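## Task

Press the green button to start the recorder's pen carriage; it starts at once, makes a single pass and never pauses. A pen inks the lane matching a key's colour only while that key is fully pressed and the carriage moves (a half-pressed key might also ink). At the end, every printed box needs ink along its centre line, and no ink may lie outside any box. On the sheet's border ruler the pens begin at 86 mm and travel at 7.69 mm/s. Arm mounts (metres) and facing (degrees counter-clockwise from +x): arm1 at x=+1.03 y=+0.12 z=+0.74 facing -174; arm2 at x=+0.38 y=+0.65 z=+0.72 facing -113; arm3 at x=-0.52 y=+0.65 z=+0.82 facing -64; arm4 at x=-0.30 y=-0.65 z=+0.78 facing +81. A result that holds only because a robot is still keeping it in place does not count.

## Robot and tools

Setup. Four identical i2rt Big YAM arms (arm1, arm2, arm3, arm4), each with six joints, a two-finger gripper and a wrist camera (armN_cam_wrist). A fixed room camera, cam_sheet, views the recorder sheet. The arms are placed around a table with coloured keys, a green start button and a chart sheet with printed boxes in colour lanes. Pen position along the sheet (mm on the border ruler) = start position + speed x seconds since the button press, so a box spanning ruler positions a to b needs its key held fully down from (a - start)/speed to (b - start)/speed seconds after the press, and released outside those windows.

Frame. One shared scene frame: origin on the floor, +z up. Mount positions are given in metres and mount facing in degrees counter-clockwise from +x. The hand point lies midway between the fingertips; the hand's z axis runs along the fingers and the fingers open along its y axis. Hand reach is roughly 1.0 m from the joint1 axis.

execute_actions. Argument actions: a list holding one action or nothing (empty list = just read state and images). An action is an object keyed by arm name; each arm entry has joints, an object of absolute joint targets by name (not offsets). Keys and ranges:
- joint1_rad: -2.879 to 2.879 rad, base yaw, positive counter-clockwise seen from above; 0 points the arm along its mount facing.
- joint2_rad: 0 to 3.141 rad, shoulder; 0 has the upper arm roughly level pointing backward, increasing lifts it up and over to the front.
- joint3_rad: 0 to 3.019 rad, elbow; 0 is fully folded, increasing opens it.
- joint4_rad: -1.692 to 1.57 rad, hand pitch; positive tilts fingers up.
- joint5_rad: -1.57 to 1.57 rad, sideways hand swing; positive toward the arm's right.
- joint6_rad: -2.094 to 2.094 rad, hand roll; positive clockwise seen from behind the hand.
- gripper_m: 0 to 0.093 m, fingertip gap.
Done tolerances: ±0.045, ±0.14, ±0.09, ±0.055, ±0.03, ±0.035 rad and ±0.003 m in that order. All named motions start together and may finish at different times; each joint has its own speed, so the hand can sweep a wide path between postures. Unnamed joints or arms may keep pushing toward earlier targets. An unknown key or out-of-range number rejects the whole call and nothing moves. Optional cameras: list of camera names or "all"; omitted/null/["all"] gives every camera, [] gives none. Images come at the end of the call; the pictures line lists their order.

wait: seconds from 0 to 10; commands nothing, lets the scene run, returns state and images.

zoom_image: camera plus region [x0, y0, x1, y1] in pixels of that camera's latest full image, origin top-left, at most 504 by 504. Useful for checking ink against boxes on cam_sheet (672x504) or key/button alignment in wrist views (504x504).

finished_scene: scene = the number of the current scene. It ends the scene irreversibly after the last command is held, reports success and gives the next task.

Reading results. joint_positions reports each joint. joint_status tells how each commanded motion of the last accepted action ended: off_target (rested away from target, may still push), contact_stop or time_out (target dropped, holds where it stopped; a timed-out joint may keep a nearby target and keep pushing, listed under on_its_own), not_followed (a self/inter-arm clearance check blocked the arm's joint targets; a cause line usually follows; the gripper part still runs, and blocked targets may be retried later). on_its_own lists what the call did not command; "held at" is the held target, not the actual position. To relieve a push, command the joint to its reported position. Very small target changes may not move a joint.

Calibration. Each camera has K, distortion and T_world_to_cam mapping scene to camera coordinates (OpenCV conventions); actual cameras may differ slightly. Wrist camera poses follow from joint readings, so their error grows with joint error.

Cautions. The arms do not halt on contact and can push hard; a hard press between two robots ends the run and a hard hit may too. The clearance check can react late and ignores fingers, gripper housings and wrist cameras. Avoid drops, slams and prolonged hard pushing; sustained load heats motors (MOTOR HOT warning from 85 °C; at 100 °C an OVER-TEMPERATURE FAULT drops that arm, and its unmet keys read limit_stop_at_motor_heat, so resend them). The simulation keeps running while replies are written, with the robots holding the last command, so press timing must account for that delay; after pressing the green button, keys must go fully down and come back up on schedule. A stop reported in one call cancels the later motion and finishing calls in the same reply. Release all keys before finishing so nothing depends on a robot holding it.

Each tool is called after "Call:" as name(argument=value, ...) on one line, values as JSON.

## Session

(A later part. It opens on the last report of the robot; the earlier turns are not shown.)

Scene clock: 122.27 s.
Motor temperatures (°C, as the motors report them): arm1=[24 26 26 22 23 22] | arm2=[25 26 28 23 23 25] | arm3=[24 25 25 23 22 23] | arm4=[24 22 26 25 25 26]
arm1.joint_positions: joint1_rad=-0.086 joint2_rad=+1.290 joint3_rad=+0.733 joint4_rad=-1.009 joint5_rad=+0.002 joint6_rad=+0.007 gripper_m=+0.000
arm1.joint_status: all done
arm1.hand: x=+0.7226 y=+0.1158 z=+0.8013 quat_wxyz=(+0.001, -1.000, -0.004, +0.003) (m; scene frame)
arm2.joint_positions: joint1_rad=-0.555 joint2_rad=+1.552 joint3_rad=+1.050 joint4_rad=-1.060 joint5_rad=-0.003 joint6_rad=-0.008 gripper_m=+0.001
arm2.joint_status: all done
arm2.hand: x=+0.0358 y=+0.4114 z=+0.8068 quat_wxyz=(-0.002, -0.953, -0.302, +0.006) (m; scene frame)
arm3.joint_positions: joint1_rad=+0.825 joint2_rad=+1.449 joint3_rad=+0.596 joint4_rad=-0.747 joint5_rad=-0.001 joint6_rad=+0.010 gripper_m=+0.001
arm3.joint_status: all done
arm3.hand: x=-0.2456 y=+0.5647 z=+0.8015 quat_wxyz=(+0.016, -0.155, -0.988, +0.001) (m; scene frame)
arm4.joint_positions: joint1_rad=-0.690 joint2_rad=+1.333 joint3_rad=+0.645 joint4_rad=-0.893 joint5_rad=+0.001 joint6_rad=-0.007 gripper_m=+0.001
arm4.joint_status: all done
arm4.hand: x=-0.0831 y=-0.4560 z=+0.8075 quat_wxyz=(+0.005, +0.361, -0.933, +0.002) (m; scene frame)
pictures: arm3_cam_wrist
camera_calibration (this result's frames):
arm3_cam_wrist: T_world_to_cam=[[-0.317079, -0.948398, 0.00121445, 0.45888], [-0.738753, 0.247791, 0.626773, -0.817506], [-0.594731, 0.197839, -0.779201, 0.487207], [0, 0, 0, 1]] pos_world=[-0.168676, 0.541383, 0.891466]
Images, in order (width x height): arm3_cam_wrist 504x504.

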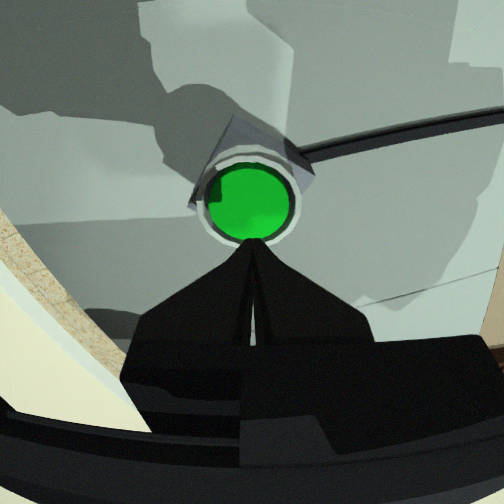

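Call:
execute_actions(actions=[{"arm3":{"joints":{"joint2_rad":1.59,"joint3_rad":0.555,"joint4_rad":-0.57}}}], cameras=["arm3_cam_wrist"])

Call:
execute_actions(actions=[{"arm3":{"joints":{"joint2_rad":1.28,"joint3_rad":0.82,"joint4_rad":-1.06}}}], cameras=["cam_sheet"])

Call:
execute_actions(actions=[{"arm3":{"joints":{"joint1_rad":0.15,"joint2_rad":1.59,"joint3_rad":1.03,"joint4_rad":-0.97}}}], cameras=[])

Call:
execute_actions(actions=[{"arm3":{"joints":{"joint2_rad":1.72,"joint3_rad":0.945,"joint4_rad":-0.784}}}], cameras=["arm3_cam_wrist"])

Call:
wait(seconds=10)

Call:
wait(seconds=10)

Call:
wait(seconds=6.9)

Call:
execute_actions(actions=[{"arm1":{"joints":{"joint2_rad":1.378,"joint3_rad":0.668,"joint4_rad":-0.863}},"arm2":{"joints":{"joint2_rad":1.63,"joint3_rad":0.968,"joint4_rad":-0.905}},"arm3":{"joints":{"joint2_rad":1.825,"joint3_rad":0.90,"joint4_rad":-0.638}},"arm4":{"joints":{"joint2_rad":1.452,"joint3_rad":0.605,"joint4_rad":-0.725}}}], cameras=["cam_sheet"])

Call:
wait(seconds=1.0)

Call:
execute_actions(actions=[{"arm1":{"joints":{"joint2_rad":1.29,"joint3_rad":0.77,"joint4_rad":-1.02}},"arm2":{"joints":{"joint2_rad":1.54,"joint3_rad":1.09,"joint4_rad":-1.075}},"arm3":{"joints":{"joint2_rad":1.70,"joint3_rad":0.99,"joint4_rad":-0.81}},"arm4":{"joints":{"joint2_rad":1.334,"joint3_rad":0.69,"joint4_rad":-0.9}}}], cameras=["cam_sheet"])

Call:
wait(seconds=4)

Scene clock: 145.60 s.
Motor temperatures (°C, as the motors report them): arm1=[24 26 28 22 23 22] | arm2=[25 26 31 23 23 25] | arm3=[24 25 25 23 22 23] | arm4=[24 22 28 25 25 26]
arm1.joint_positions: joint1_rad=-0.086 joint2_rad=+1.290 joint3_rad=+0.733 joint4_rad=-1.009 joint5_rad=+0.002 joint6_rad=+0.007 gripper_m=+0.000
arm1.joint_status: not commanded
arm1.hand: x=+0.7226 y=+0.1158 z=+0.8013 quat_wxyz=(+0.001, -1.000, -0.004, +0.003) (m; scene frame)
arm2.joint_positions: joint1_rad=-0.555 joint2_rad=+1.552 joint3_rad=+1.050 joint4_rad=-1.060 joint5_rad=-0.003 joint6_rad=-0.008 gripper_m=+0.001
arm2.joint_status: not commanded
arm2.hand: x=+0.0358 y=+0.4114 z=+0.8068 quat_wxyz=(-0.002, -0.953, -0.302, +0.006) (m; scene frame)
arm3.joint_positions: joint1_rad=+0.825 joint2_rad=+1.544 joint3_rad=+0.567 joint4_rad=-0.609 joint5_rad=-0.001 joint6_rad=+0.010 gripper_m=+0.001
arm3.joint_status: all done
arm3.hand: x=-0.2439 y=+0.5639 z=+0.7687 quat_wxyz=(+0.010, -0.155, -0.988, +0.002) (m; scene frame)
arm4.joint_positions: joint1_rad=-0.690 joint2_rad=+1.333 joint3_rad=+0.645 joint4_rad=-0.893 joint5_rad=+0.001 joint6_rad=-0.007 gripper_m=+0.001
arm4.joint_status: not commanded
arm4.hand: x=-0.0831 y=-0.4560 z=+0.8075 quat_wxyz=(+0.005, +0.361, -0.933, +0.002) (m; scene frame)
pictures: arm3_cam_wrist
camera_calibration (this result's frames):
arm3_cam_wrist: T_world_to_cam=[[-0.316996, -0.948427, 0.00091107, 0.458982], [-0.746706, 0.250166, 0.616317, -0.790693], [-0.584759, 0.19469, -0.787498, 0.473436], [0, 0, 0, 1]] pos_world=[-0.168073, 0.540943, 0.859729]
Images, in order (width x height): arm3_cam_wrist 504x504.

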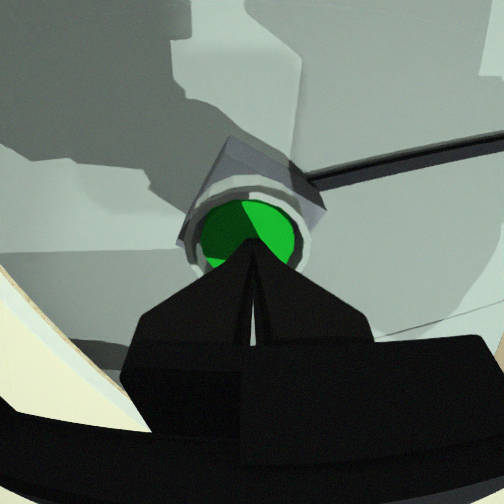

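Scene clock: 146.80 s.
Motor temperatures (°C, as the motors report them): arm1=[24 26 28 22 23 22] | arm2=[25 26 31 23 23 25] | arm3=[24 25 25 23 22 23] | arm4=[24 22 28 25 25 26]
arm1.joint_positions: joint1_rad=-0.086 joint2_rad=+1.290 joint3_rad=+0.733 joint4_rad=-1.009 joint5_rad=+0.002 joint6_rad=+0.007 gripper_m=+0.000
arm1.joint_status: not commanded
arm1.hand: x=+0.7226 y=+0.1158 z=+0.8013 quat_wxyz=(+0.001, -1.000, -0.004, +0.003) (m; scene frame)
arm2.joint_positions: joint1_rad=-0.555 joint2_rad=+1.552 joint3_rad=+1.050 joint4_rad=-1.060 joint5_rad=-0.003 joint6_rad=-0.008 gripper_m=+0.001
arm2.joint_status: not commanded
arm2.hand: x=+0.0358 y=+0.4114 z=+0.8068 quat_wxyz=(-0.002, -0.953, -0.302, +0.006) (m; scene frame)
arm3.joint_positions: joint1_rad=+0.825 joint2_rad=+1.265 joint3_rad=+0.811 joint4_rad=-1.050 joint5_rad=-0.001 joint6_rad=+0.010 gripper_m=+0.001
arm3.joint_status: all done
arm3.hand: x=-0.2023 y=+0.5522 z=+0.9194 quat_wxyz=(-0.031, -0.154, -0.987, +0.008) (m; scene frame)
arm4.joint_positions: joint1_rad=-0.690 joint2_rad=+1.333 joint3_rad=+0.645 joint4_rad=-0.893 joint5_rad=+0.001 joint6_rad=-0.007 gripper_m=+0.001
arm4.joint_status: not commanded
arm4.hand: x=-0.0831 y=-0.4560 z=+0.8075 quat_wxyz=(+0.005, +0.361, -0.933, +0.002) (m; scene frame)
pictures: cam_sheet
Images, in order (width x height): cam_sheet 672x504.

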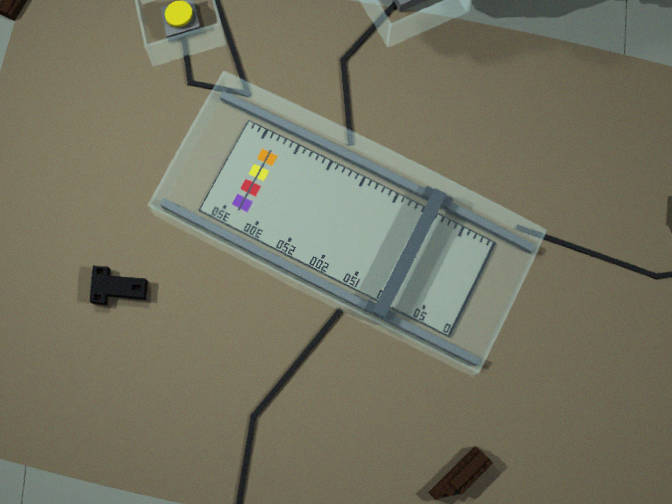

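Scene clock: 148.07 s.
Motor temperatures (°C, as the motors report them): arm1=[24 26 28 22 23 22] | arm2=[25 26 31 23 23 25] | arm3=[24 25 25 23 22 23] | arm4=[24 22 28 25 25 26]
arm1.joint_positions: joint1_rad=-0.086 joint2_rad=+1.290 joint3_rad=+0.733 joint4_rad=-1.009 joint5_rad=+0.002 joint6_rad=+0.007 gripper_m=+0.000
arm1.joint_status: not commanded
arm1.hand: x=+0.7226 y=+0.1158 z=+0.8013 quat_wxyz=(+0.001, -1.000, -0.004, +0.003) (m; scene frame)
arm2.joint_positions: joint1_rad=-0.555 joint2_rad=+1.552 joint3_rad=+1.050 joint4_rad=-1.060 joint5_rad=-0.003 joint6_rad=-0.008 gripper_m=+0.001
arm2.joint_status: not commanded
arm2.hand: x=+0.0358 y=+0.4114 z=+0.8068 quat_wxyz=(-0.002, -0.953, -0.302, +0.006) (m; scene frame)
arm3.joint_positions: joint1_rad=+0.141 joint2_rad=+1.590 joint3_rad=+1.008 joint4_rad=-0.970 joint5_rad=+0.000 joint6_rad=+0.010 gripper_m=+0.001
arm3.joint_status: all done
arm3.hand: x=-0.2871 y=+0.3000 z=+0.8741 quat_wxyz=(-0.008, -0.476, -0.879, +0.008) (m; scene frame)
arm4.joint_positions: joint1_rad=-0.690 joint2_rad=+1.333 joint3_rad=+0.645 joint4_rad=-0.893 joint5_rad=+0.001 joint6_rad=-0.007 gripper_m=+0.001
arm4.joint_status: not commanded
arm4.hand: x=-0.0831 y=-0.4560 z=+0.8075 quat_wxyz=(+0.005, +0.361, -0.933, +0.002) (m; scene frame)
pictures: none
No camera images: the call's "cameras" was empty. Leave "cameras" out to get every camera's image.

Scene clock: 149.00 s.
Motor temperatures (°C, as the motors report them): arm1=[24 26 28 22 23 22] | arm2=[25 26 31 23 23 25] | arm3=[24 25 25 23 22 23] | arm4=[24 22 28 25 25 26]
arm1.joint_positions: joint1_rad=-0.086 joint2_rad=+1.290 joint3_rad=+0.733 joint4_rad=-1.009 joint5_rad=+0.002 joint6_rad=+0.007 gripper_m=+0.000
arm1.joint_status: not commanded
arm1.hand: x=+0.7226 y=+0.1158 z=+0.8013 quat_wxyz=(+0.001, -1.000, -0.004, +0.003) (m; scene frame)
arm2.joint_positions: joint1_rad=-0.555 joint2_rad=+1.552 joint3_rad=+1.050 joint4_rad=-1.060 joint5_rad=-0.003 joint6_rad=-0.008 gripper_m=+0.001
arm2.joint_status: not commanded
arm2.hand: x=+0.0358 y=+0.4114 z=+0.8068 quat_wxyz=(-0.002, -0.953, -0.302, +0.006) (m; scene frame)
arm3.joint_positions: joint1_rad=+0.141 joint2_rad=+1.726 joint3_rad=+0.942 joint4_rad=-0.795 joint5_rad=+0.000 joint6_rad=+0.010 gripper_m=+0.001
arm3.joint_status: all done
arm3.hand: x=-0.2902 y=+0.3036 z=+0.8006 quat_wxyz=(+0.004, -0.476, -0.879, +0.002) (m; scene frame)
arm4.joint_positions: joint1_rad=-0.690 joint2_rad=+1.333 joint3_rad=+0.645 joint4_rad=-0.893 joint5_rad=+0.001 joint6_rad=-0.007 gripper_m=+0.001
arm4.joint_status: not commanded
arm4.hand: x=-0.0831 y=-0.4560 z=+0.8075 quat_wxyz=(+0.005, +0.361, -0.933, +0.002) (m; scene frame)
pictures: arm3_cam_wrist
camera_calibration (this result's frames):
arm3_cam_wrist: T_world_to_cam=[[-0.84434, -0.535807, 0.00119356, -0.0810647], [-0.425346, 0.671624, 0.606632, -0.806802], [-0.325839, 0.511696, -0.794982, 0.507022], [0, 0, 0, 1]] pos_world=[-0.246408, 0.238991, 0.892602]
Images, in order (width x height): arm3_cam_wrist 504x504.

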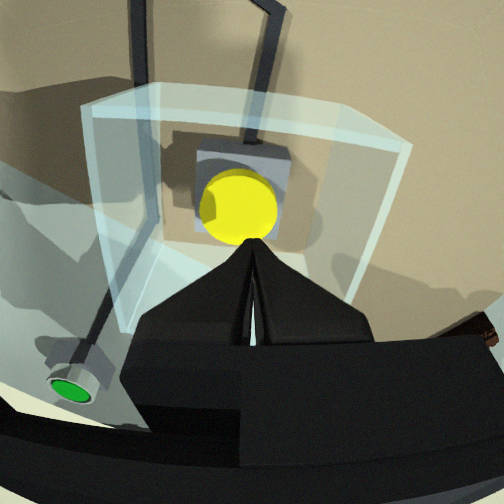

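Scene clock: 159.00 s.
Motor temperatures (°C, as the motors report them): arm1=[24 26 28 22 23 22] | arm2=[25 26 31 23 23 25] | arm3=[24 26 25 23 22 23] | arm4=[24 22 28 25 25 26]
arm1.joint_positions: joint1_rad=-0.086 joint2_rad=+1.290 joint3_rad=+0.733 joint4_rad=-1.009 joint5_rad=+0.002 joint6_rad=+0.007 gripper_m=+0.000
arm1.joint_status: not commanded
arm1.hand: x=+0.7226 y=+0.1158 z=+0.8013 quat_wxyz=(+0.001, -1.000, -0.004, +0.003) (m; scene frame)
arm2.joint_positions: joint1_rad=-0.555 joint2_rad=+1.552 joint3_rad=+1.050 joint4_rad=-1.060 joint5_rad=-0.003 joint6_rad=-0.008 gripper_m=+0.001
arm2.joint_status: not commanded
arm2.hand: x=+0.0358 y=+0.4114 z=+0.8068 quat_wxyz=(-0.002, -0.953, -0.302, +0.006) (m; scene frame)
arm3.joint_positions: joint1_rad=+0.141 joint2_rad=+1.726 joint3_rad=+0.942 joint4_rad=-0.795 joint5_rad=+0.000 joint6_rad=+0.010 gripper_m=+0.001
arm3.joint_status: all done
arm3.hand: x=-0.2902 y=+0.3036 z=+0.8006 quat_wxyz=(+0.004, -0.476, -0.879, +0.002) (m; scene frame)
arm4.joint_positions: joint1_rad=-0.690 joint2_rad=+1.333 joint3_rad=+0.645 joint4_rad=-0.893 joint5_rad=+0.001 joint6_rad=-0.007 gripper_m=+0.001
arm4.joint_status: not commanded
arm4.hand: x=-0.0831 y=-0.4560 z=+0.8075 quat_wxyz=(+0.005, +0.361, -0.933, +0.002) (m; scene frame)
wait: 10.00 s; at rest by 0.27 s
pictures: arm1_cam_wrist, arm2_cam_wrist, arm3_cam_wrist, arm4_cam_wrist, cam_sheet
camera_calibration (this result's frames):
arm1_cam_wrist: T_world_to_cam=[[-0.013427, 0.999715, -0.0197563, -0.0837569], [0.816357, 0.0223692, 0.577114, -1.05449], [0.577391, -0.00837926, -0.816425, 0.365371], [0, 0, 0, 1]] pos_world=[0.648756, 0.110383, 0.905206]
arm2_cam_wrist: T_world_to_cam=[[-0.598807, 0.800823, -0.010592, -0.297813], [0.65298, 0.495831, 0.572511, -0.681035], [0.463732, 0.335907, -0.819829, 0.628224], [0, 0, 0, 1]] pos_world=[-0.0249581, 0.365148, 0.901782]
arm3_cam_wrist: T_world_to_cam=[[-0.84434, -0.535807, 0.00119356, -0.0810647], [-0.425346, 0.671624, 0.606632, -0.806802], [-0.325839, 0.511696, -0.794982, 0.507022], [0, 0, 0, 1]] pos_world=[-0.246408, 0.238991, 0.892602]
arm4_cam_wrist: T_world_to_cam=[[0.660825, -0.750497, -0.00801158, -0.280842], [-0.595187, -0.530515, 0.603578, -0.772578], [-0.457234, -0.394091, -0.797264, 0.547259], [0, 0, 0, 1]] pos_world=[-0.0240155, -0.404965, 0.90037]
Images, in order (width x height): arm1_cam_wrist 504x504, arm2_cam_wrist 504x504, arm3_cam_wrist 504x504, arm4_cam_wrist 504x504, cam_sheet 672x504.

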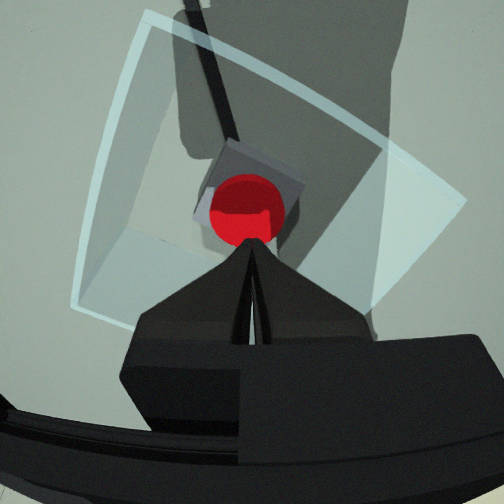

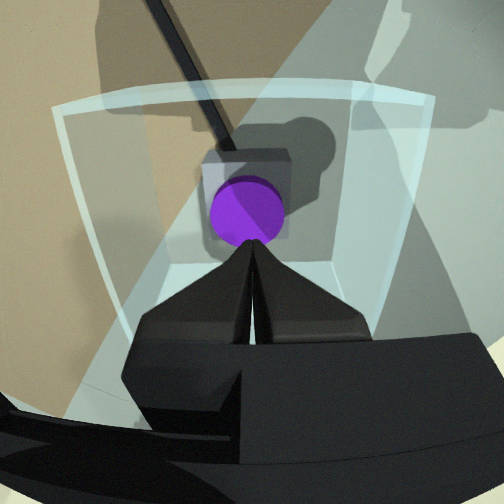

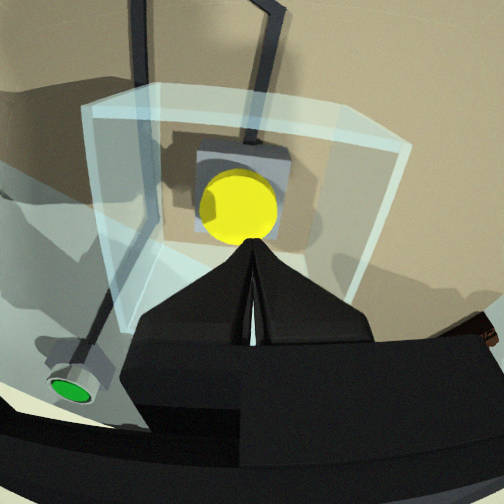

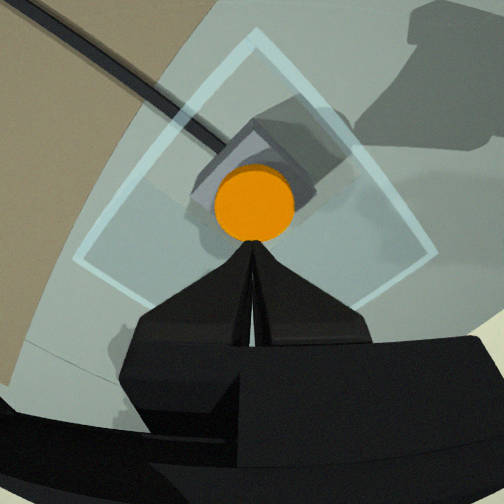

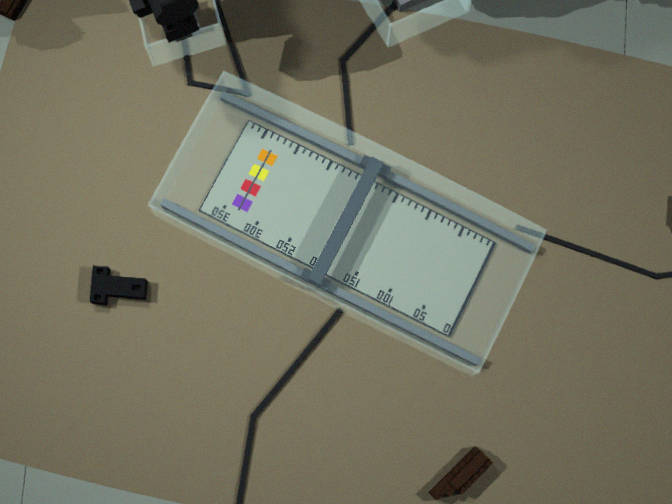

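Scene clock: 169.00 s.
Motor temperatures (°C, as the motors report them): arm1=[24 26 28 22 23 22] | arm2=[25 27 32 23 23 25] | arm3=[24 26 25 23 22 23] | arm4=[24 22 28 25 25 26]
arm1.joint_positions: joint1_rad=-0.086 joint2_rad=+1.290 joint3_rad=+0.733 joint4_rad=-1.009 joint5_rad=+0.002 joint6_rad=+0.007 gripper_m=+0.000
arm1.joint_status: not commanded
arm1.hand: x=+0.7226 y=+0.1158 z=+0.8013 quat_wxyz=(+0.001, -1.000, -0.004, +0.003) (m; scene frame)
arm2.joint_positions: joint1_rad=-0.555 joint2_rad=+1.552 joint3_rad=+1.050 joint4_rad=-1.060 joint5_rad=-0.003 joint6_rad=-0.008 gripper_m=+0.001
arm2.joint_status: not commanded
arm2.hand: x=+0.0358 y=+0.4114 z=+0.8068 quat_wxyz=(-0.002, -0.953, -0.302, +0.006) (m; scene frame)
arm3.joint_positions: joint1_rad=+0.141 joint2_rad=+1.726 joint3_rad=+0.942 joint4_rad=-0.795 joint5_rad=+0.000 joint6_rad=+0.010 gripper_m=+0.001
arm3.joint_status: all done
arm3.hand: x=-0.2902 y=+0.3036 z=+0.8006 quat_wxyz=(+0.004, -0.476, -0.879, +0.002) (m; scene frame)
arm4.joint_positions: joint1_rad=-0.690 joint2_rad=+1.333 joint3_rad=+0.645 joint4_rad=-0.893 joint5_rad=+0.001 joint6_rad=-0.007 gripper_m=+0.001
arm4.joint_status: not commanded
arm4.hand: x=-0.0831 y=-0.4560 z=+0.8075 quat_wxyz=(+0.005, +0.361, -0.933, +0.002) (m; scene frame)
wait: 10.00 s; at rest by 0.27 s
pictures: arm1_cam_wrist, arm2_cam_wrist, arm3_cam_wrist, arm4_cam_wrist, cam_sheet
camera_calibration (this result's frames):
arm1_cam_wrist: T_world_to_cam=[[-0.013427, 0.999715, -0.0197563, -0.0837569], [0.816357, 0.0223692, 0.577114, -1.05449], [0.577391, -0.00837926, -0.816425, 0.365371], [0, 0, 0, 1]] pos_world=[0.648756, 0.110383, 0.905206]
arm2_cam_wrist: T_world_to_cam=[[-0.598807, 0.800823, -0.010592, -0.297813], [0.65298, 0.495831, 0.572511, -0.681035], [0.463732, 0.335907, -0.819829, 0.628224], [0, 0, 0, 1]] pos_world=[-0.0249581, 0.365148, 0.901782]
arm3_cam_wrist: T_world_to_cam=[[-0.84434, -0.535807, 0.00119356, -0.0810647], [-0.425346, 0.671624, 0.606632, -0.806802], [-0.325839, 0.511696, -0.794982, 0.507022], [0, 0, 0, 1]] pos_world=[-0.246408, 0.238991, 0.892602]
arm4_cam_wrist: T_world_to_cam=[[0.660825, -0.750497, -0.00801158, -0.280842], [-0.595187, -0.530515, 0.603578, -0.772578], [-0.457234, -0.394091, -0.797264, 0.547259], [0, 0, 0, 1]] pos_world=[-0.0240155, -0.404965, 0.90037]
Images, in order (width x height): arm1_cam_wrist 504x504, arm2_cam_wrist 504x504, arm3_cam_wrist 504x504, arm4_cam_wrist 504x504, cam_sheet 672x504.

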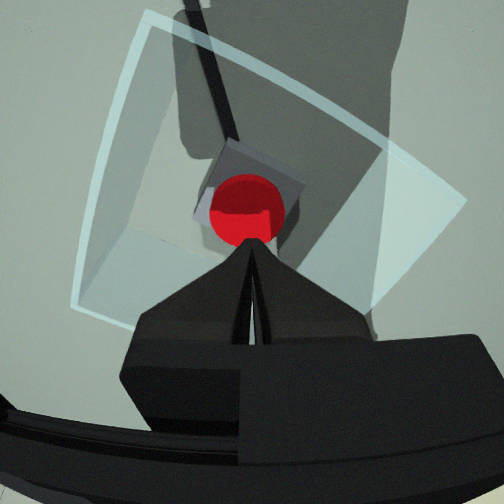

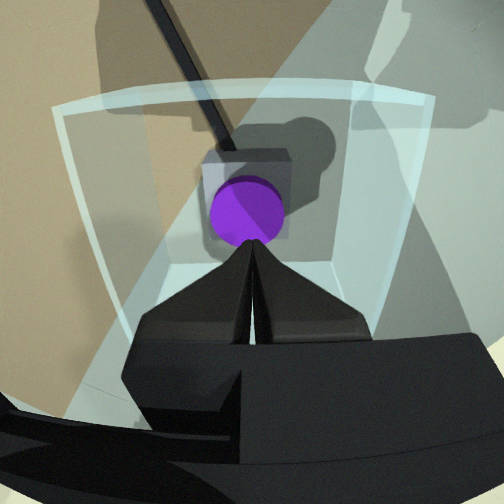

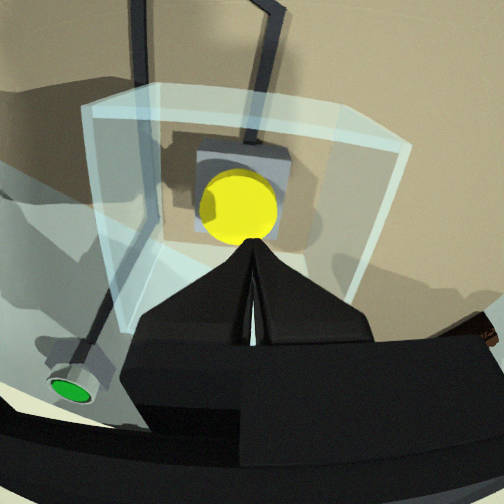

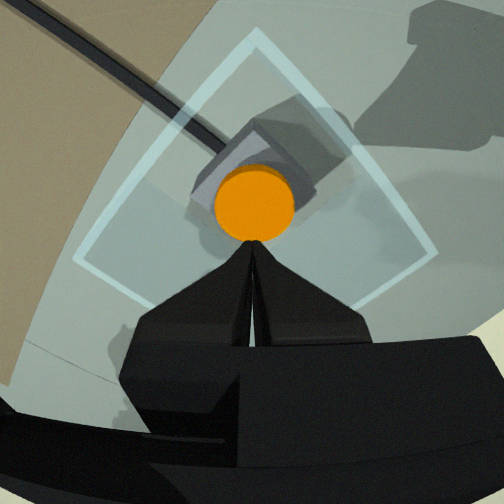

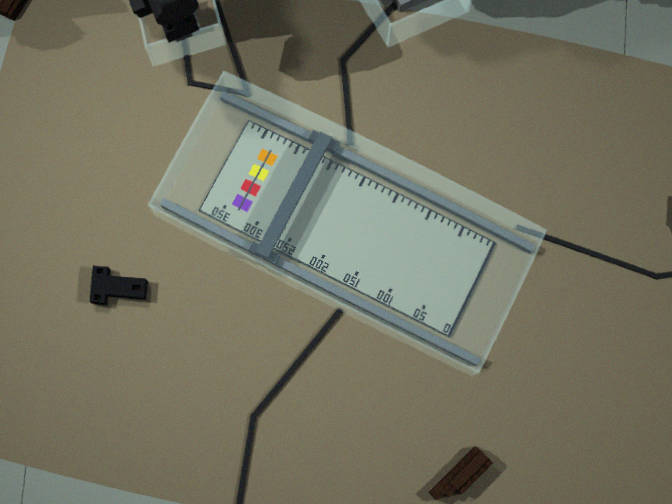

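Scene clock: 175.90 s.
Motor temperatures (°C, as the motors report them): arm1=[24 26 28 22 23 22] | arm2=[25 27 32 23 23 25] | arm3=[24 26 25 23 22 23] | arm4=[24 22 29 25 25 26]
arm1.joint_positions: joint1_rad=-0.086 joint2_rad=+1.290 joint3_rad=+0.733 joint4_rad=-1.009 joint5_rad=+0.002 joint6_rad=+0.007 gripper_m=+0.000
arm1.joint_status: not commanded
arm1.hand: x=+0.7226 y=+0.1158 z=+0.8013 quat_wxyz=(+0.001, -1.000, -0.004, +0.003) (m; scene frame)
arm2.joint_positions: joint1_rad=-0.555 joint2_rad=+1.552 joint3_rad=+1.050 joint4_rad=-1.060 joint5_rad=-0.003 joint6_rad=-0.008 gripper_m=+0.001
arm2.joint_status: not commanded
arm2.hand: x=+0.0358 y=+0.4114 z=+0.8068 quat_wxyz=(-0.002, -0.953, -0.302, +0.006) (m; scene frame)
arm3.joint_positions: joint1_rad=+0.141 joint2_rad=+1.726 joint3_rad=+0.942 joint4_rad=-0.795 joint5_rad=+0.000 joint6_rad=+0.010 gripper_m=+0.001
arm3.joint_status: all done
arm3.hand: x=-0.2902 y=+0.3036 z=+0.8006 quat_wxyz=(+0.004, -0.476, -0.879, +0.002) (m; scene frame)
arm4.joint_positions: joint1_rad=-0.690 joint2_rad=+1.333 joint3_rad=+0.645 joint4_rad=-0.893 joint5_rad=+0.001 joint6_rad=-0.007 gripper_m=+0.001
arm4.joint_status: not commanded
arm4.hand: x=-0.0831 y=-0.4560 z=+0.8075 quat_wxyz=(+0.005, +0.361, -0.933, +0.002) (m; scene frame)
wait: 6.90 s; at rest by 0.27 s
pictures: arm1_cam_wrist, arm2_cam_wrist, arm3_cam_wrist, arm4_cam_wrist, cam_sheet
camera_calibration (this result's frames):
arm1_cam_wrist: T_world_to_cam=[[-0.013427, 0.999715, -0.0197563, -0.0837569], [0.816357, 0.0223692, 0.577114, -1.05449], [0.577391, -0.00837926, -0.816425, 0.365371], [0, 0, 0, 1]] pos_world=[0.648756, 0.110383, 0.905206]
arm2_cam_wrist: T_world_to_cam=[[-0.598807, 0.800823, -0.010592, -0.297813], [0.65298, 0.495831, 0.572511, -0.681035], [0.463732, 0.335907, -0.819829, 0.628224], [0, 0, 0, 1]] pos_world=[-0.0249581, 0.365148, 0.901782]
arm3_cam_wrist: T_world_to_cam=[[-0.84434, -0.535807, 0.00119356, -0.0810647], [-0.425346, 0.671624, 0.606632, -0.806802], [-0.325839, 0.511696, -0.794982, 0.507022], [0, 0, 0, 1]] pos_world=[-0.246408, 0.238991, 0.892602]
arm4_cam_wrist: T_world_to_cam=[[0.660825, -0.750497, -0.00801158, -0.280842], [-0.595187, -0.530515, 0.603578, -0.772578], [-0.457234, -0.394091, -0.797264, 0.547259], [0, 0, 0, 1]] pos_world=[-0.0240155, -0.404965, 0.90037]
Images, in order (width x height): arm1_cam_wrist 504x504, arm2_cam_wrist 504x504, arm3_cam_wrist 504x504, arm4_cam_wrist 504x504, cam_sheet 672x504.

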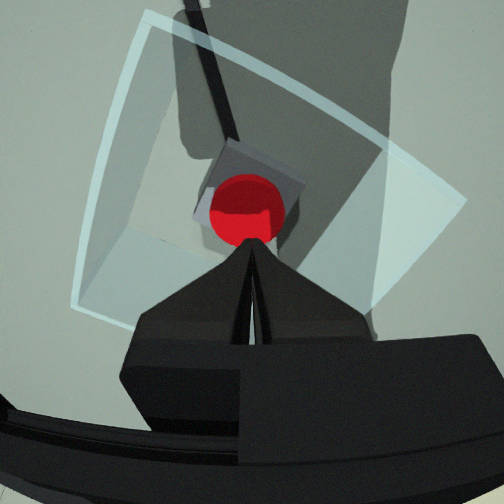

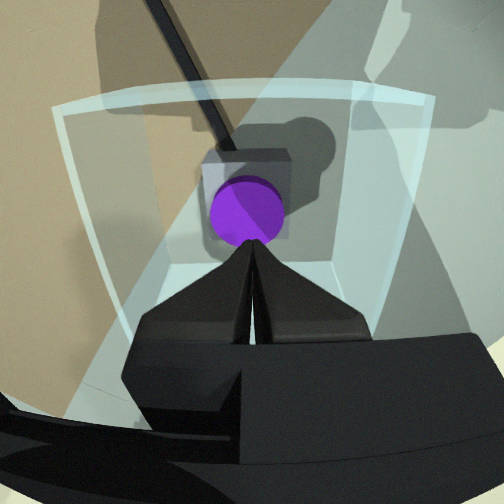

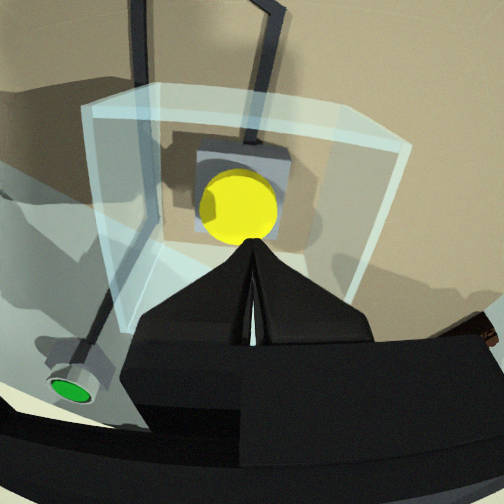

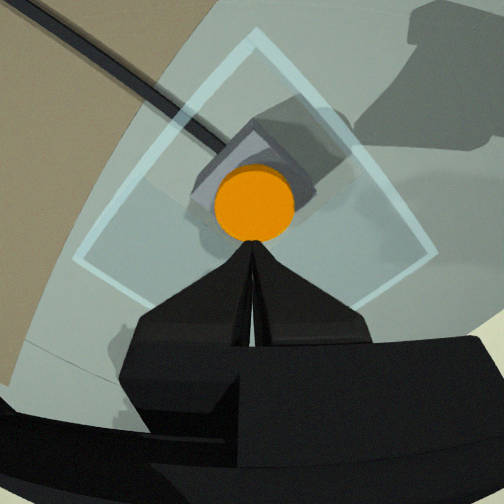

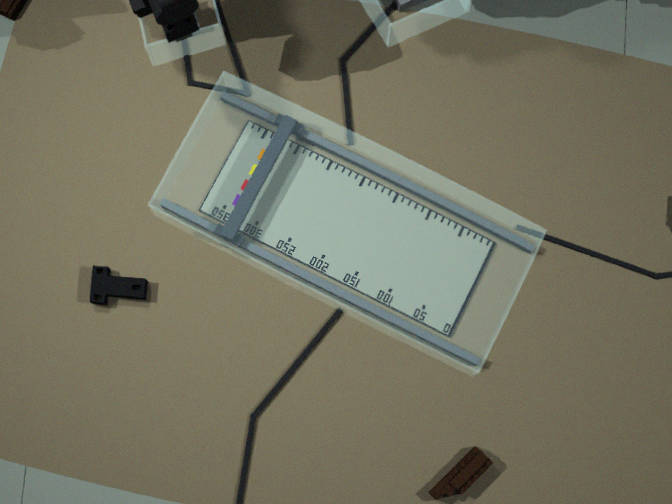

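Scene clock: 176.77 s.
Motor temperatures (°C, as the motors report them): arm1=[24 26 28 22 23 22] | arm2=[25 27 32 23 23 25] | arm3=[24 26 25 23 22 23] | arm4=[24 22 28 25 25 26]
arm1.joint_positions: joint1_rad=-0.086 joint2_rad=+1.362 joint3_rad=+0.677 joint4_rad=-0.883 joint5_rad=+0.002 joint6_rad=+0.007 gripper_m=+0.000
arm1.joint_status: all done
arm1.hand: x=+0.7237 y=+0.1159 z=+0.7635 quat_wxyz=(+0.001, -1.000, -0.004, +0.002) (m; scene frame)
arm2.joint_positions: joint1_rad=-0.555 joint2_rad=+1.598 joint3_rad=+0.982 joint4_rad=-0.924 joint5_rad=-0.003 joint6_rad=-0.008 gripper_m=+0.001
arm2.joint_status: all done
arm2.hand: x=+0.0355 y=+0.4113 z=+0.7671 quat_wxyz=(-0.005, -0.953, -0.302, +0.018) (m; scene frame)
arm3.joint_positions: joint1_rad=+0.141 joint2_rad=+1.793 joint3_rad=+0.908 joint4_rad=-0.656 joint5_rad=+0.000 joint6_rad=+0.010 gripper_m=+0.001
arm3.joint_status: all done
arm3.hand: x=-0.2874 y=+0.2988 z=+0.7659 quat_wxyz=(-0.013, -0.476, -0.879, +0.011) (m; scene frame)
arm4.joint_positions: joint1_rad=-0.690 joint2_rad=+1.425 joint3_rad=+0.617 joint4_rad=-0.752 joint5_rad=+0.001 joint6_rad=-0.007 gripper_m=+0.001
arm4.joint_status: all done
arm4.hand: x=-0.0760 y=-0.4496 z=+0.7745 quat_wxyz=(-0.005, +0.361, -0.933, -0.001) (m; scene frame)
pictures: cam_sheet
Images, in order (width x height): cam_sheet 672x504.

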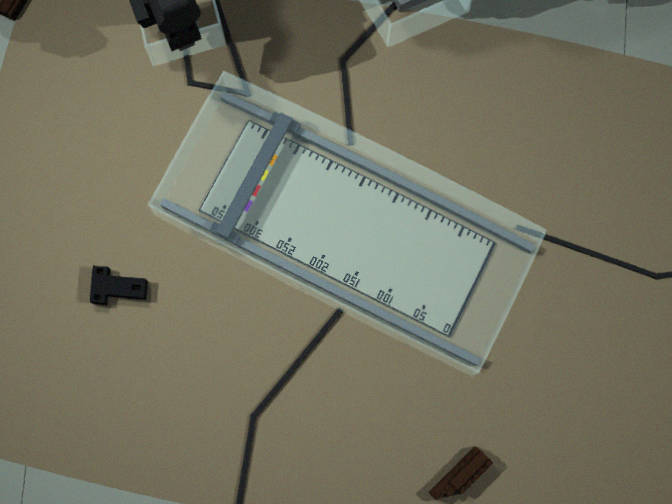

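Scene clock: 177.77 s.
Motor temperatures (°C, as the motors report them): arm1=[24 26 28 22 23 22] | arm2=[25 27 32 23 23 25] | arm3=[24 26 25 23 22 23] | arm4=[24 22 28 25 25 26]
arm1.joint_positions: joint1_rad=-0.086 joint2_rad=+1.362 joint3_rad=+0.677 joint4_rad=-0.883 joint5_rad=+0.002 joint6_rad=+0.007 gripper_m=+0.000
arm1.joint_status: all done
arm1.hand: x=+0.7237 y=+0.1159 z=+0.7635 quat_wxyz=(+0.001, -1.000, -0.004, +0.002) (m; scene frame)
arm2.joint_positions: joint1_rad=-0.555 joint2_rad=+1.598 joint3_rad=+0.982 joint4_rad=-0.924 joint5_rad=-0.003 joint6_rad=-0.008 gripper_m=+0.001
arm2.joint_status: all done
arm2.hand: x=+0.0355 y=+0.4113 z=+0.7671 quat_wxyz=(-0.005, -0.953, -0.302, +0.018) (m; scene frame)
arm3.joint_positions: joint1_rad=+0.141 joint2_rad=+1.793 joint3_rad=+0.908 joint4_rad=-0.656 joint5_rad=+0.000 joint6_rad=+0.010 gripper_m=+0.001
arm3.joint_status: all done
arm3.hand: x=-0.2874 y=+0.2988 z=+0.7659 quat_wxyz=(-0.013, -0.476, -0.879, +0.011) (m; scene frame)
arm4.joint_positions: joint1_rad=-0.690 joint2_rad=+1.425 joint3_rad=+0.617 joint4_rad=-0.752 joint5_rad=+0.001 joint6_rad=-0.007 gripper_m=+0.001
arm4.joint_status: all done
arm4.hand: x=-0.0760 y=-0.4496 z=+0.7745 quat_wxyz=(-0.005, +0.361, -0.933, -0.001) (m; scene frame)
wait: 1.00 s; at rest by 0.27 s
pictures: arm1_cam_wrist, arm2_cam_wrist, arm3_cam_wrist, arm4_cam_wrist, cam_sheet
camera_calibration (this result's frames):
arm1_cam_wrist: T_world_to_cam=[[-0.0133872, 0.999723, -0.0193702, -0.0849155], [0.815259, 0.0221292, 0.578674, -1.03398], [0.578942, -0.00804492, -0.815329, 0.33183], [0, 0, 0, 1]] pos_world=[0.649712, 0.110443, 0.867242]
arm2_cam_wrist: T_world_to_cam=[[-0.599059, 0.800645, -0.00973818, -0.298941], [0.663714, 0.503334, 0.553297, -0.646759], [0.447897, 0.324995, -0.832927, 0.610917], [0, 0, 0, 1]] pos_world=[-0.0234475, 0.366337, 0.863788]
arm3_cam_wrist: T_world_to_cam=[[-0.844205, -0.53602, 0.00071393, -0.0807562], [-0.438341, 0.691131, 0.574625, -0.766374], [-0.308504, 0.484789, -0.818416, 0.513775], [0, 0, 0, 1]] pos_world=[-0.245607, 0.237306, 0.860918]
arm4_cam_wrist: T_world_to_cam=[[0.660665, -0.750636, -0.00822497, -0.280915], [-0.604849, -0.538778, 0.586409, -0.736227], [-0.444611, -0.382445, -0.809973, 0.542817], [0, 0, 0, 1]] pos_world=[-0.0183726, -0.39993, 0.869087]
Images, in order (width x height): arm1_cam_wrist 504x504, arm2_cam_wrist 504x504, arm3_cam_wrist 504x504, arm4_cam_wrist 504x504, cam_sheet 672x504.

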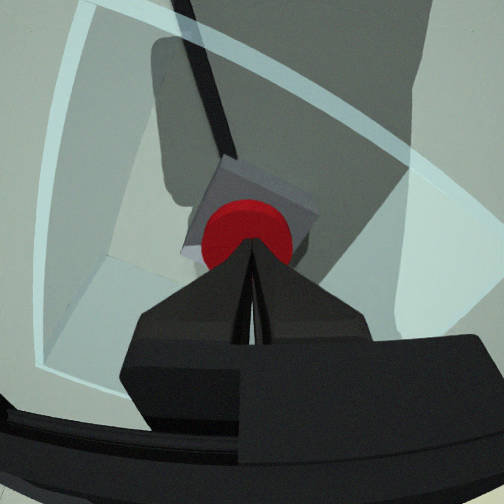

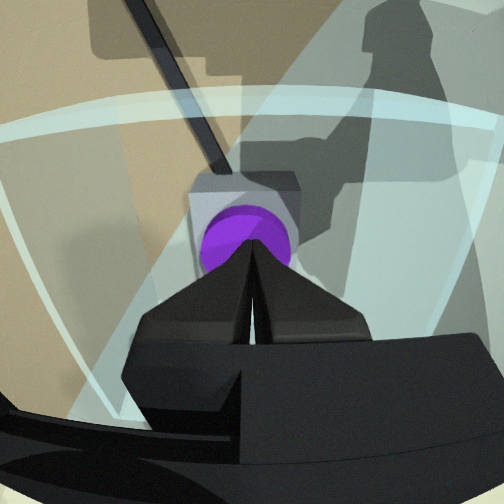

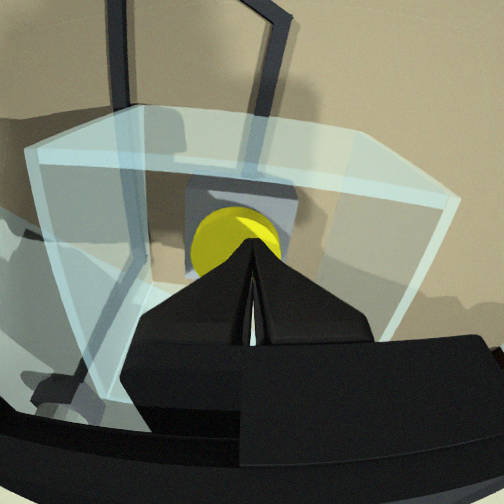

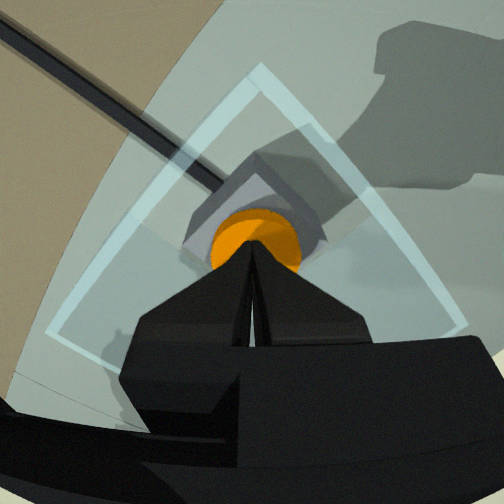

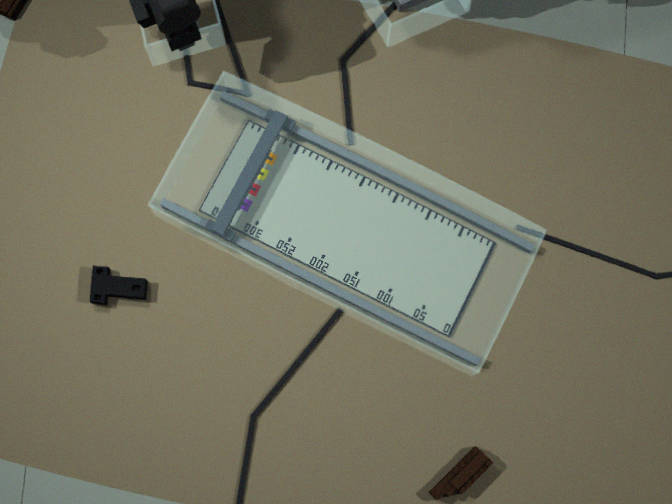

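Scene clock: 178.73 s.
Motor temperatures (°C, as the motors report them): arm1=[24 26 28 22 23 22] | arm2=[25 27 32 23 23 25] | arm3=[24 26 25 23 22 23] | arm4=[24 22 28 25 25 26]
arm1.joint_positions: joint1_rad=-0.086 joint2_rad=+1.290 joint3_rad=+0.738 joint4_rad=-1.008 joint5_rad=+0.002 joint6_rad=+0.007 gripper_m=+0.000
arm1.joint_status: all done
arm1.hand: x=+0.7198 y=+0.1159 z=+0.8032 quat_wxyz=(+0.001, -1.000, -0.004, +0.006) (m; scene frame)
arm2.joint_positions: joint1_rad=-0.555 joint2_rad=+1.548 joint3_rad=+1.051 joint4_rad=-1.060 joint5_rad=-0.003 joint6_rad=-0.008 gripper_m=+0.001
arm2.joint_status: all done
arm2.hand: x=+0.0351 y=+0.4109 z=+0.8091 quat_wxyz=(-0.003, -0.953, -0.302, +0.009) (m; scene frame)
arm3.joint_positions: joint1_rad=+0.141 joint2_rad=+1.696 joint3_rad=+0.961 joint4_rad=-0.800 joint5_rad=+0.000 joint6_rad=+0.010 gripper_m=+0.001
arm3.joint_status: all done
arm3.hand: x=-0.2830 y=+0.2930 z=+0.8182 quat_wxyz=(-0.015, -0.476, -0.879, +0.013) (m; scene frame)
arm4.joint_positions: joint1_rad=-0.690 joint2_rad=+1.331 joint3_rad=+0.654 joint4_rad=-0.893 joint5_rad=+0.001 joint6_rad=-0.007 gripper_m=+0.001
arm4.joint_status: all done
arm4.hand: x=-0.0795 y=-0.4527 z=+0.8109 quat_wxyz=(+0.000, +0.361, -0.933, +0.000) (m; scene frame)
pictures: cam_sheet
Images, in order (width x height): cam_sheet 672x504.

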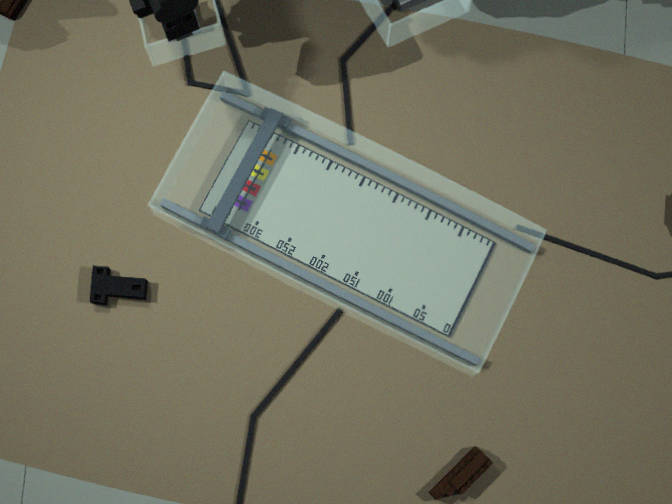

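Scene clock: 182.73 s.
Motor temperatures (°C, as the motors report them): arm1=[24 26 28 22 23 22] | arm2=[25 27 32 23 23 25] | arm3=[24 26 26 23 22 23] | arm4=[24 22 28 25 25 26]
arm1.joint_positions: joint1_rad=-0.086 joint2_rad=+1.290 joint3_rad=+0.738 joint4_rad=-1.008 joint5_rad=+0.002 joint6_rad=+0.007 gripper_m=+0.000
arm1.joint_status: all done
arm1.hand: x=+0.7198 y=+0.1159 z=+0.8032 quat_wxyz=(+0.001, -1.000, -0.004, +0.006) (m; scene frame)
arm2.joint_positions: joint1_rad=-0.555 joint2_rad=+1.548 joint3_rad=+1.051 joint4_rad=-1.060 joint5_rad=-0.003 joint6_rad=-0.008 gripper_m=+0.001
arm2.joint_status: all done
arm2.hand: x=+0.0351 y=+0.4109 z=+0.8091 quat_wxyz=(-0.003, -0.953, -0.302, +0.009) (m; scene frame)
arm3.joint_positions: joint1_rad=+0.141 joint2_rad=+1.696 joint3_rad=+0.961 joint4_rad=-0.800 joint5_rad=+0.000 joint6_rad=+0.010 gripper_m=+0.001
arm3.joint_status: all done
arm3.hand: x=-0.2830 y=+0.2930 z=+0.8182 quat_wxyz=(-0.015, -0.476, -0.879, +0.013) (m; scene frame)
arm4.joint_positions: joint1_rad=-0.690 joint2_rad=+1.331 joint3_rad=+0.654 joint4_rad=-0.893 joint5_rad=+0.001 joint6_rad=-0.007 gripper_m=+0.001
arm4.joint_status: all done
arm4.hand: x=-0.0795 y=-0.4527 z=+0.8109 quat_wxyz=(+0.000, +0.361, -0.933, +0.000) (m; scene frame)
wait: 4.00 s; at rest by 0.27 s
pictures: arm1_cam_wrist, arm2_cam_wrist, arm3_cam_wrist, arm4_cam_wrist, cam_sheet
camera_calibration (this result's frames):
arm1_cam_wrist: T_world_to_cam=[[-0.0135692, 0.99972, -0.0193918, -0.0839691], [0.820522, 0.0222163, 0.571184, -1.05151], [0.571455, -0.00816087, -0.820593, 0.376094], [0, 0, 0, 1]] pos_world=[0.646725, 0.110375, 0.907596]
arm2_cam_wrist: T_world_to_cam=[[-0.598875, 0.800776, -0.0103688, -0.297971], [0.655831, 0.497824, 0.567501, -0.678531], [0.459603, 0.333062, -0.823307, 0.634768], [0, 0, 0, 1]] pos_world=[-0.0251865, 0.36498, 0.904587]
arm3_cam_wrist: T_world_to_cam=[[-0.844187, -0.536048, 0.000607021, -0.0801467], [-0.43994, 0.693479, 0.570561, -0.788301], [-0.306269, 0.481393, -0.821255, 0.564682], [0, 0, 0, 1]] pos_world=[-0.24152, 0.231874, 0.91357]
arm4_cam_wrist: T_world_to_cam=[[0.660608, -0.750687, -0.00812816, -0.280775], [-0.600661, -0.535017, 0.594107, -0.765549], [-0.450337, -0.38759, -0.804345, 0.562173], [0, 0, 0, 1]] pos_world=[-0.0211857, -0.402464, 0.904717]
Images, in order (width x height): arm1_cam_wrist 504x504, arm2_cam_wrist 504x504, arm3_cam_wrist 504x504, arm4_cam_wrist 504x504, cam_sheet 672x504.

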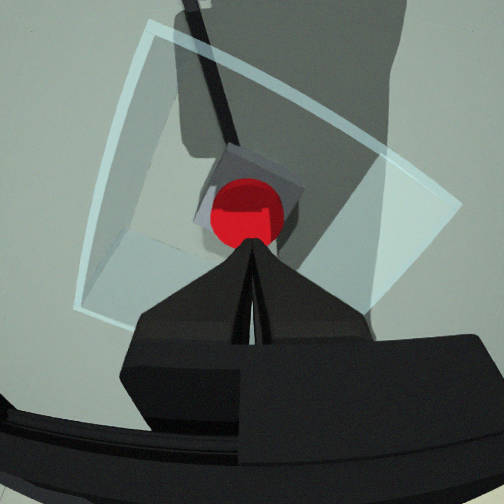

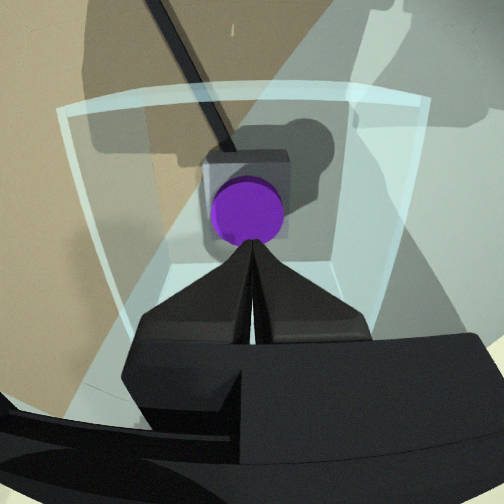

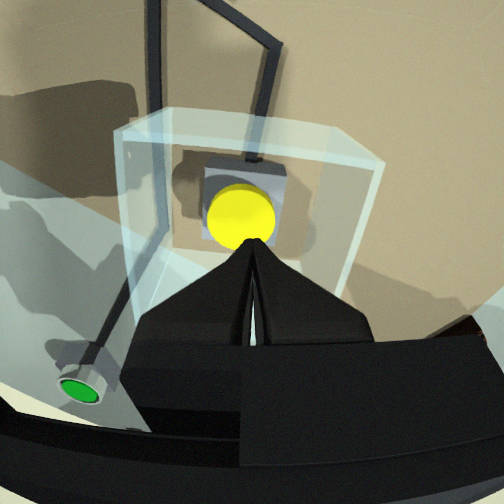

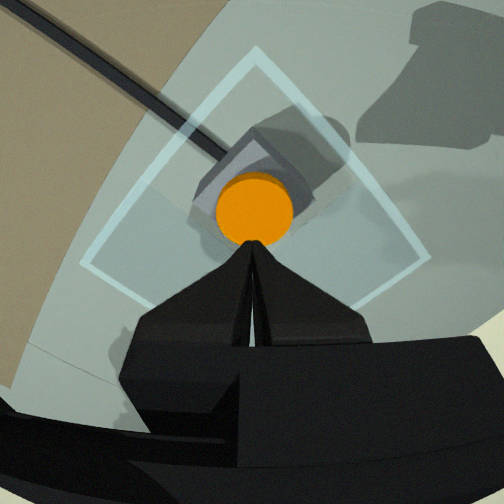

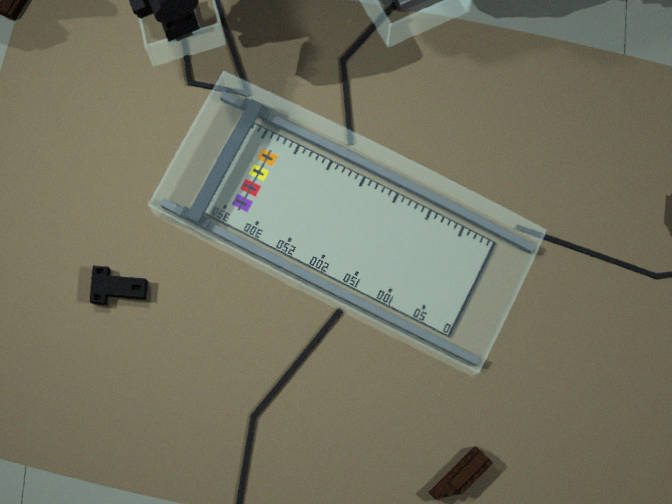

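Call:
zoom_image(camera="cam_sheet", region=[210, 130, 310, 230])

Call:
finished_scene(scene=1)

Region (210, 130, 310, 230) of cam_sheet's 672x504 image, scaled by 5.040, with more detail than that image has.

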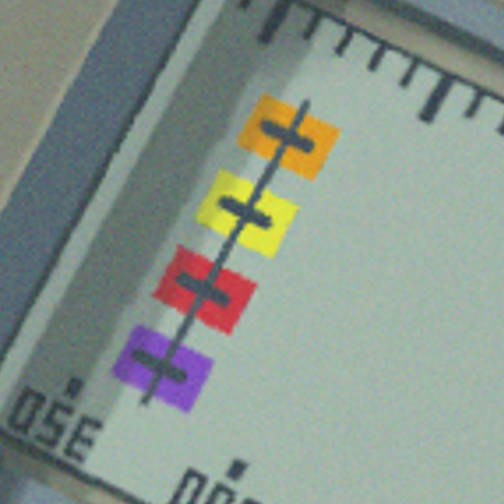

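The scene is finished: the task was done.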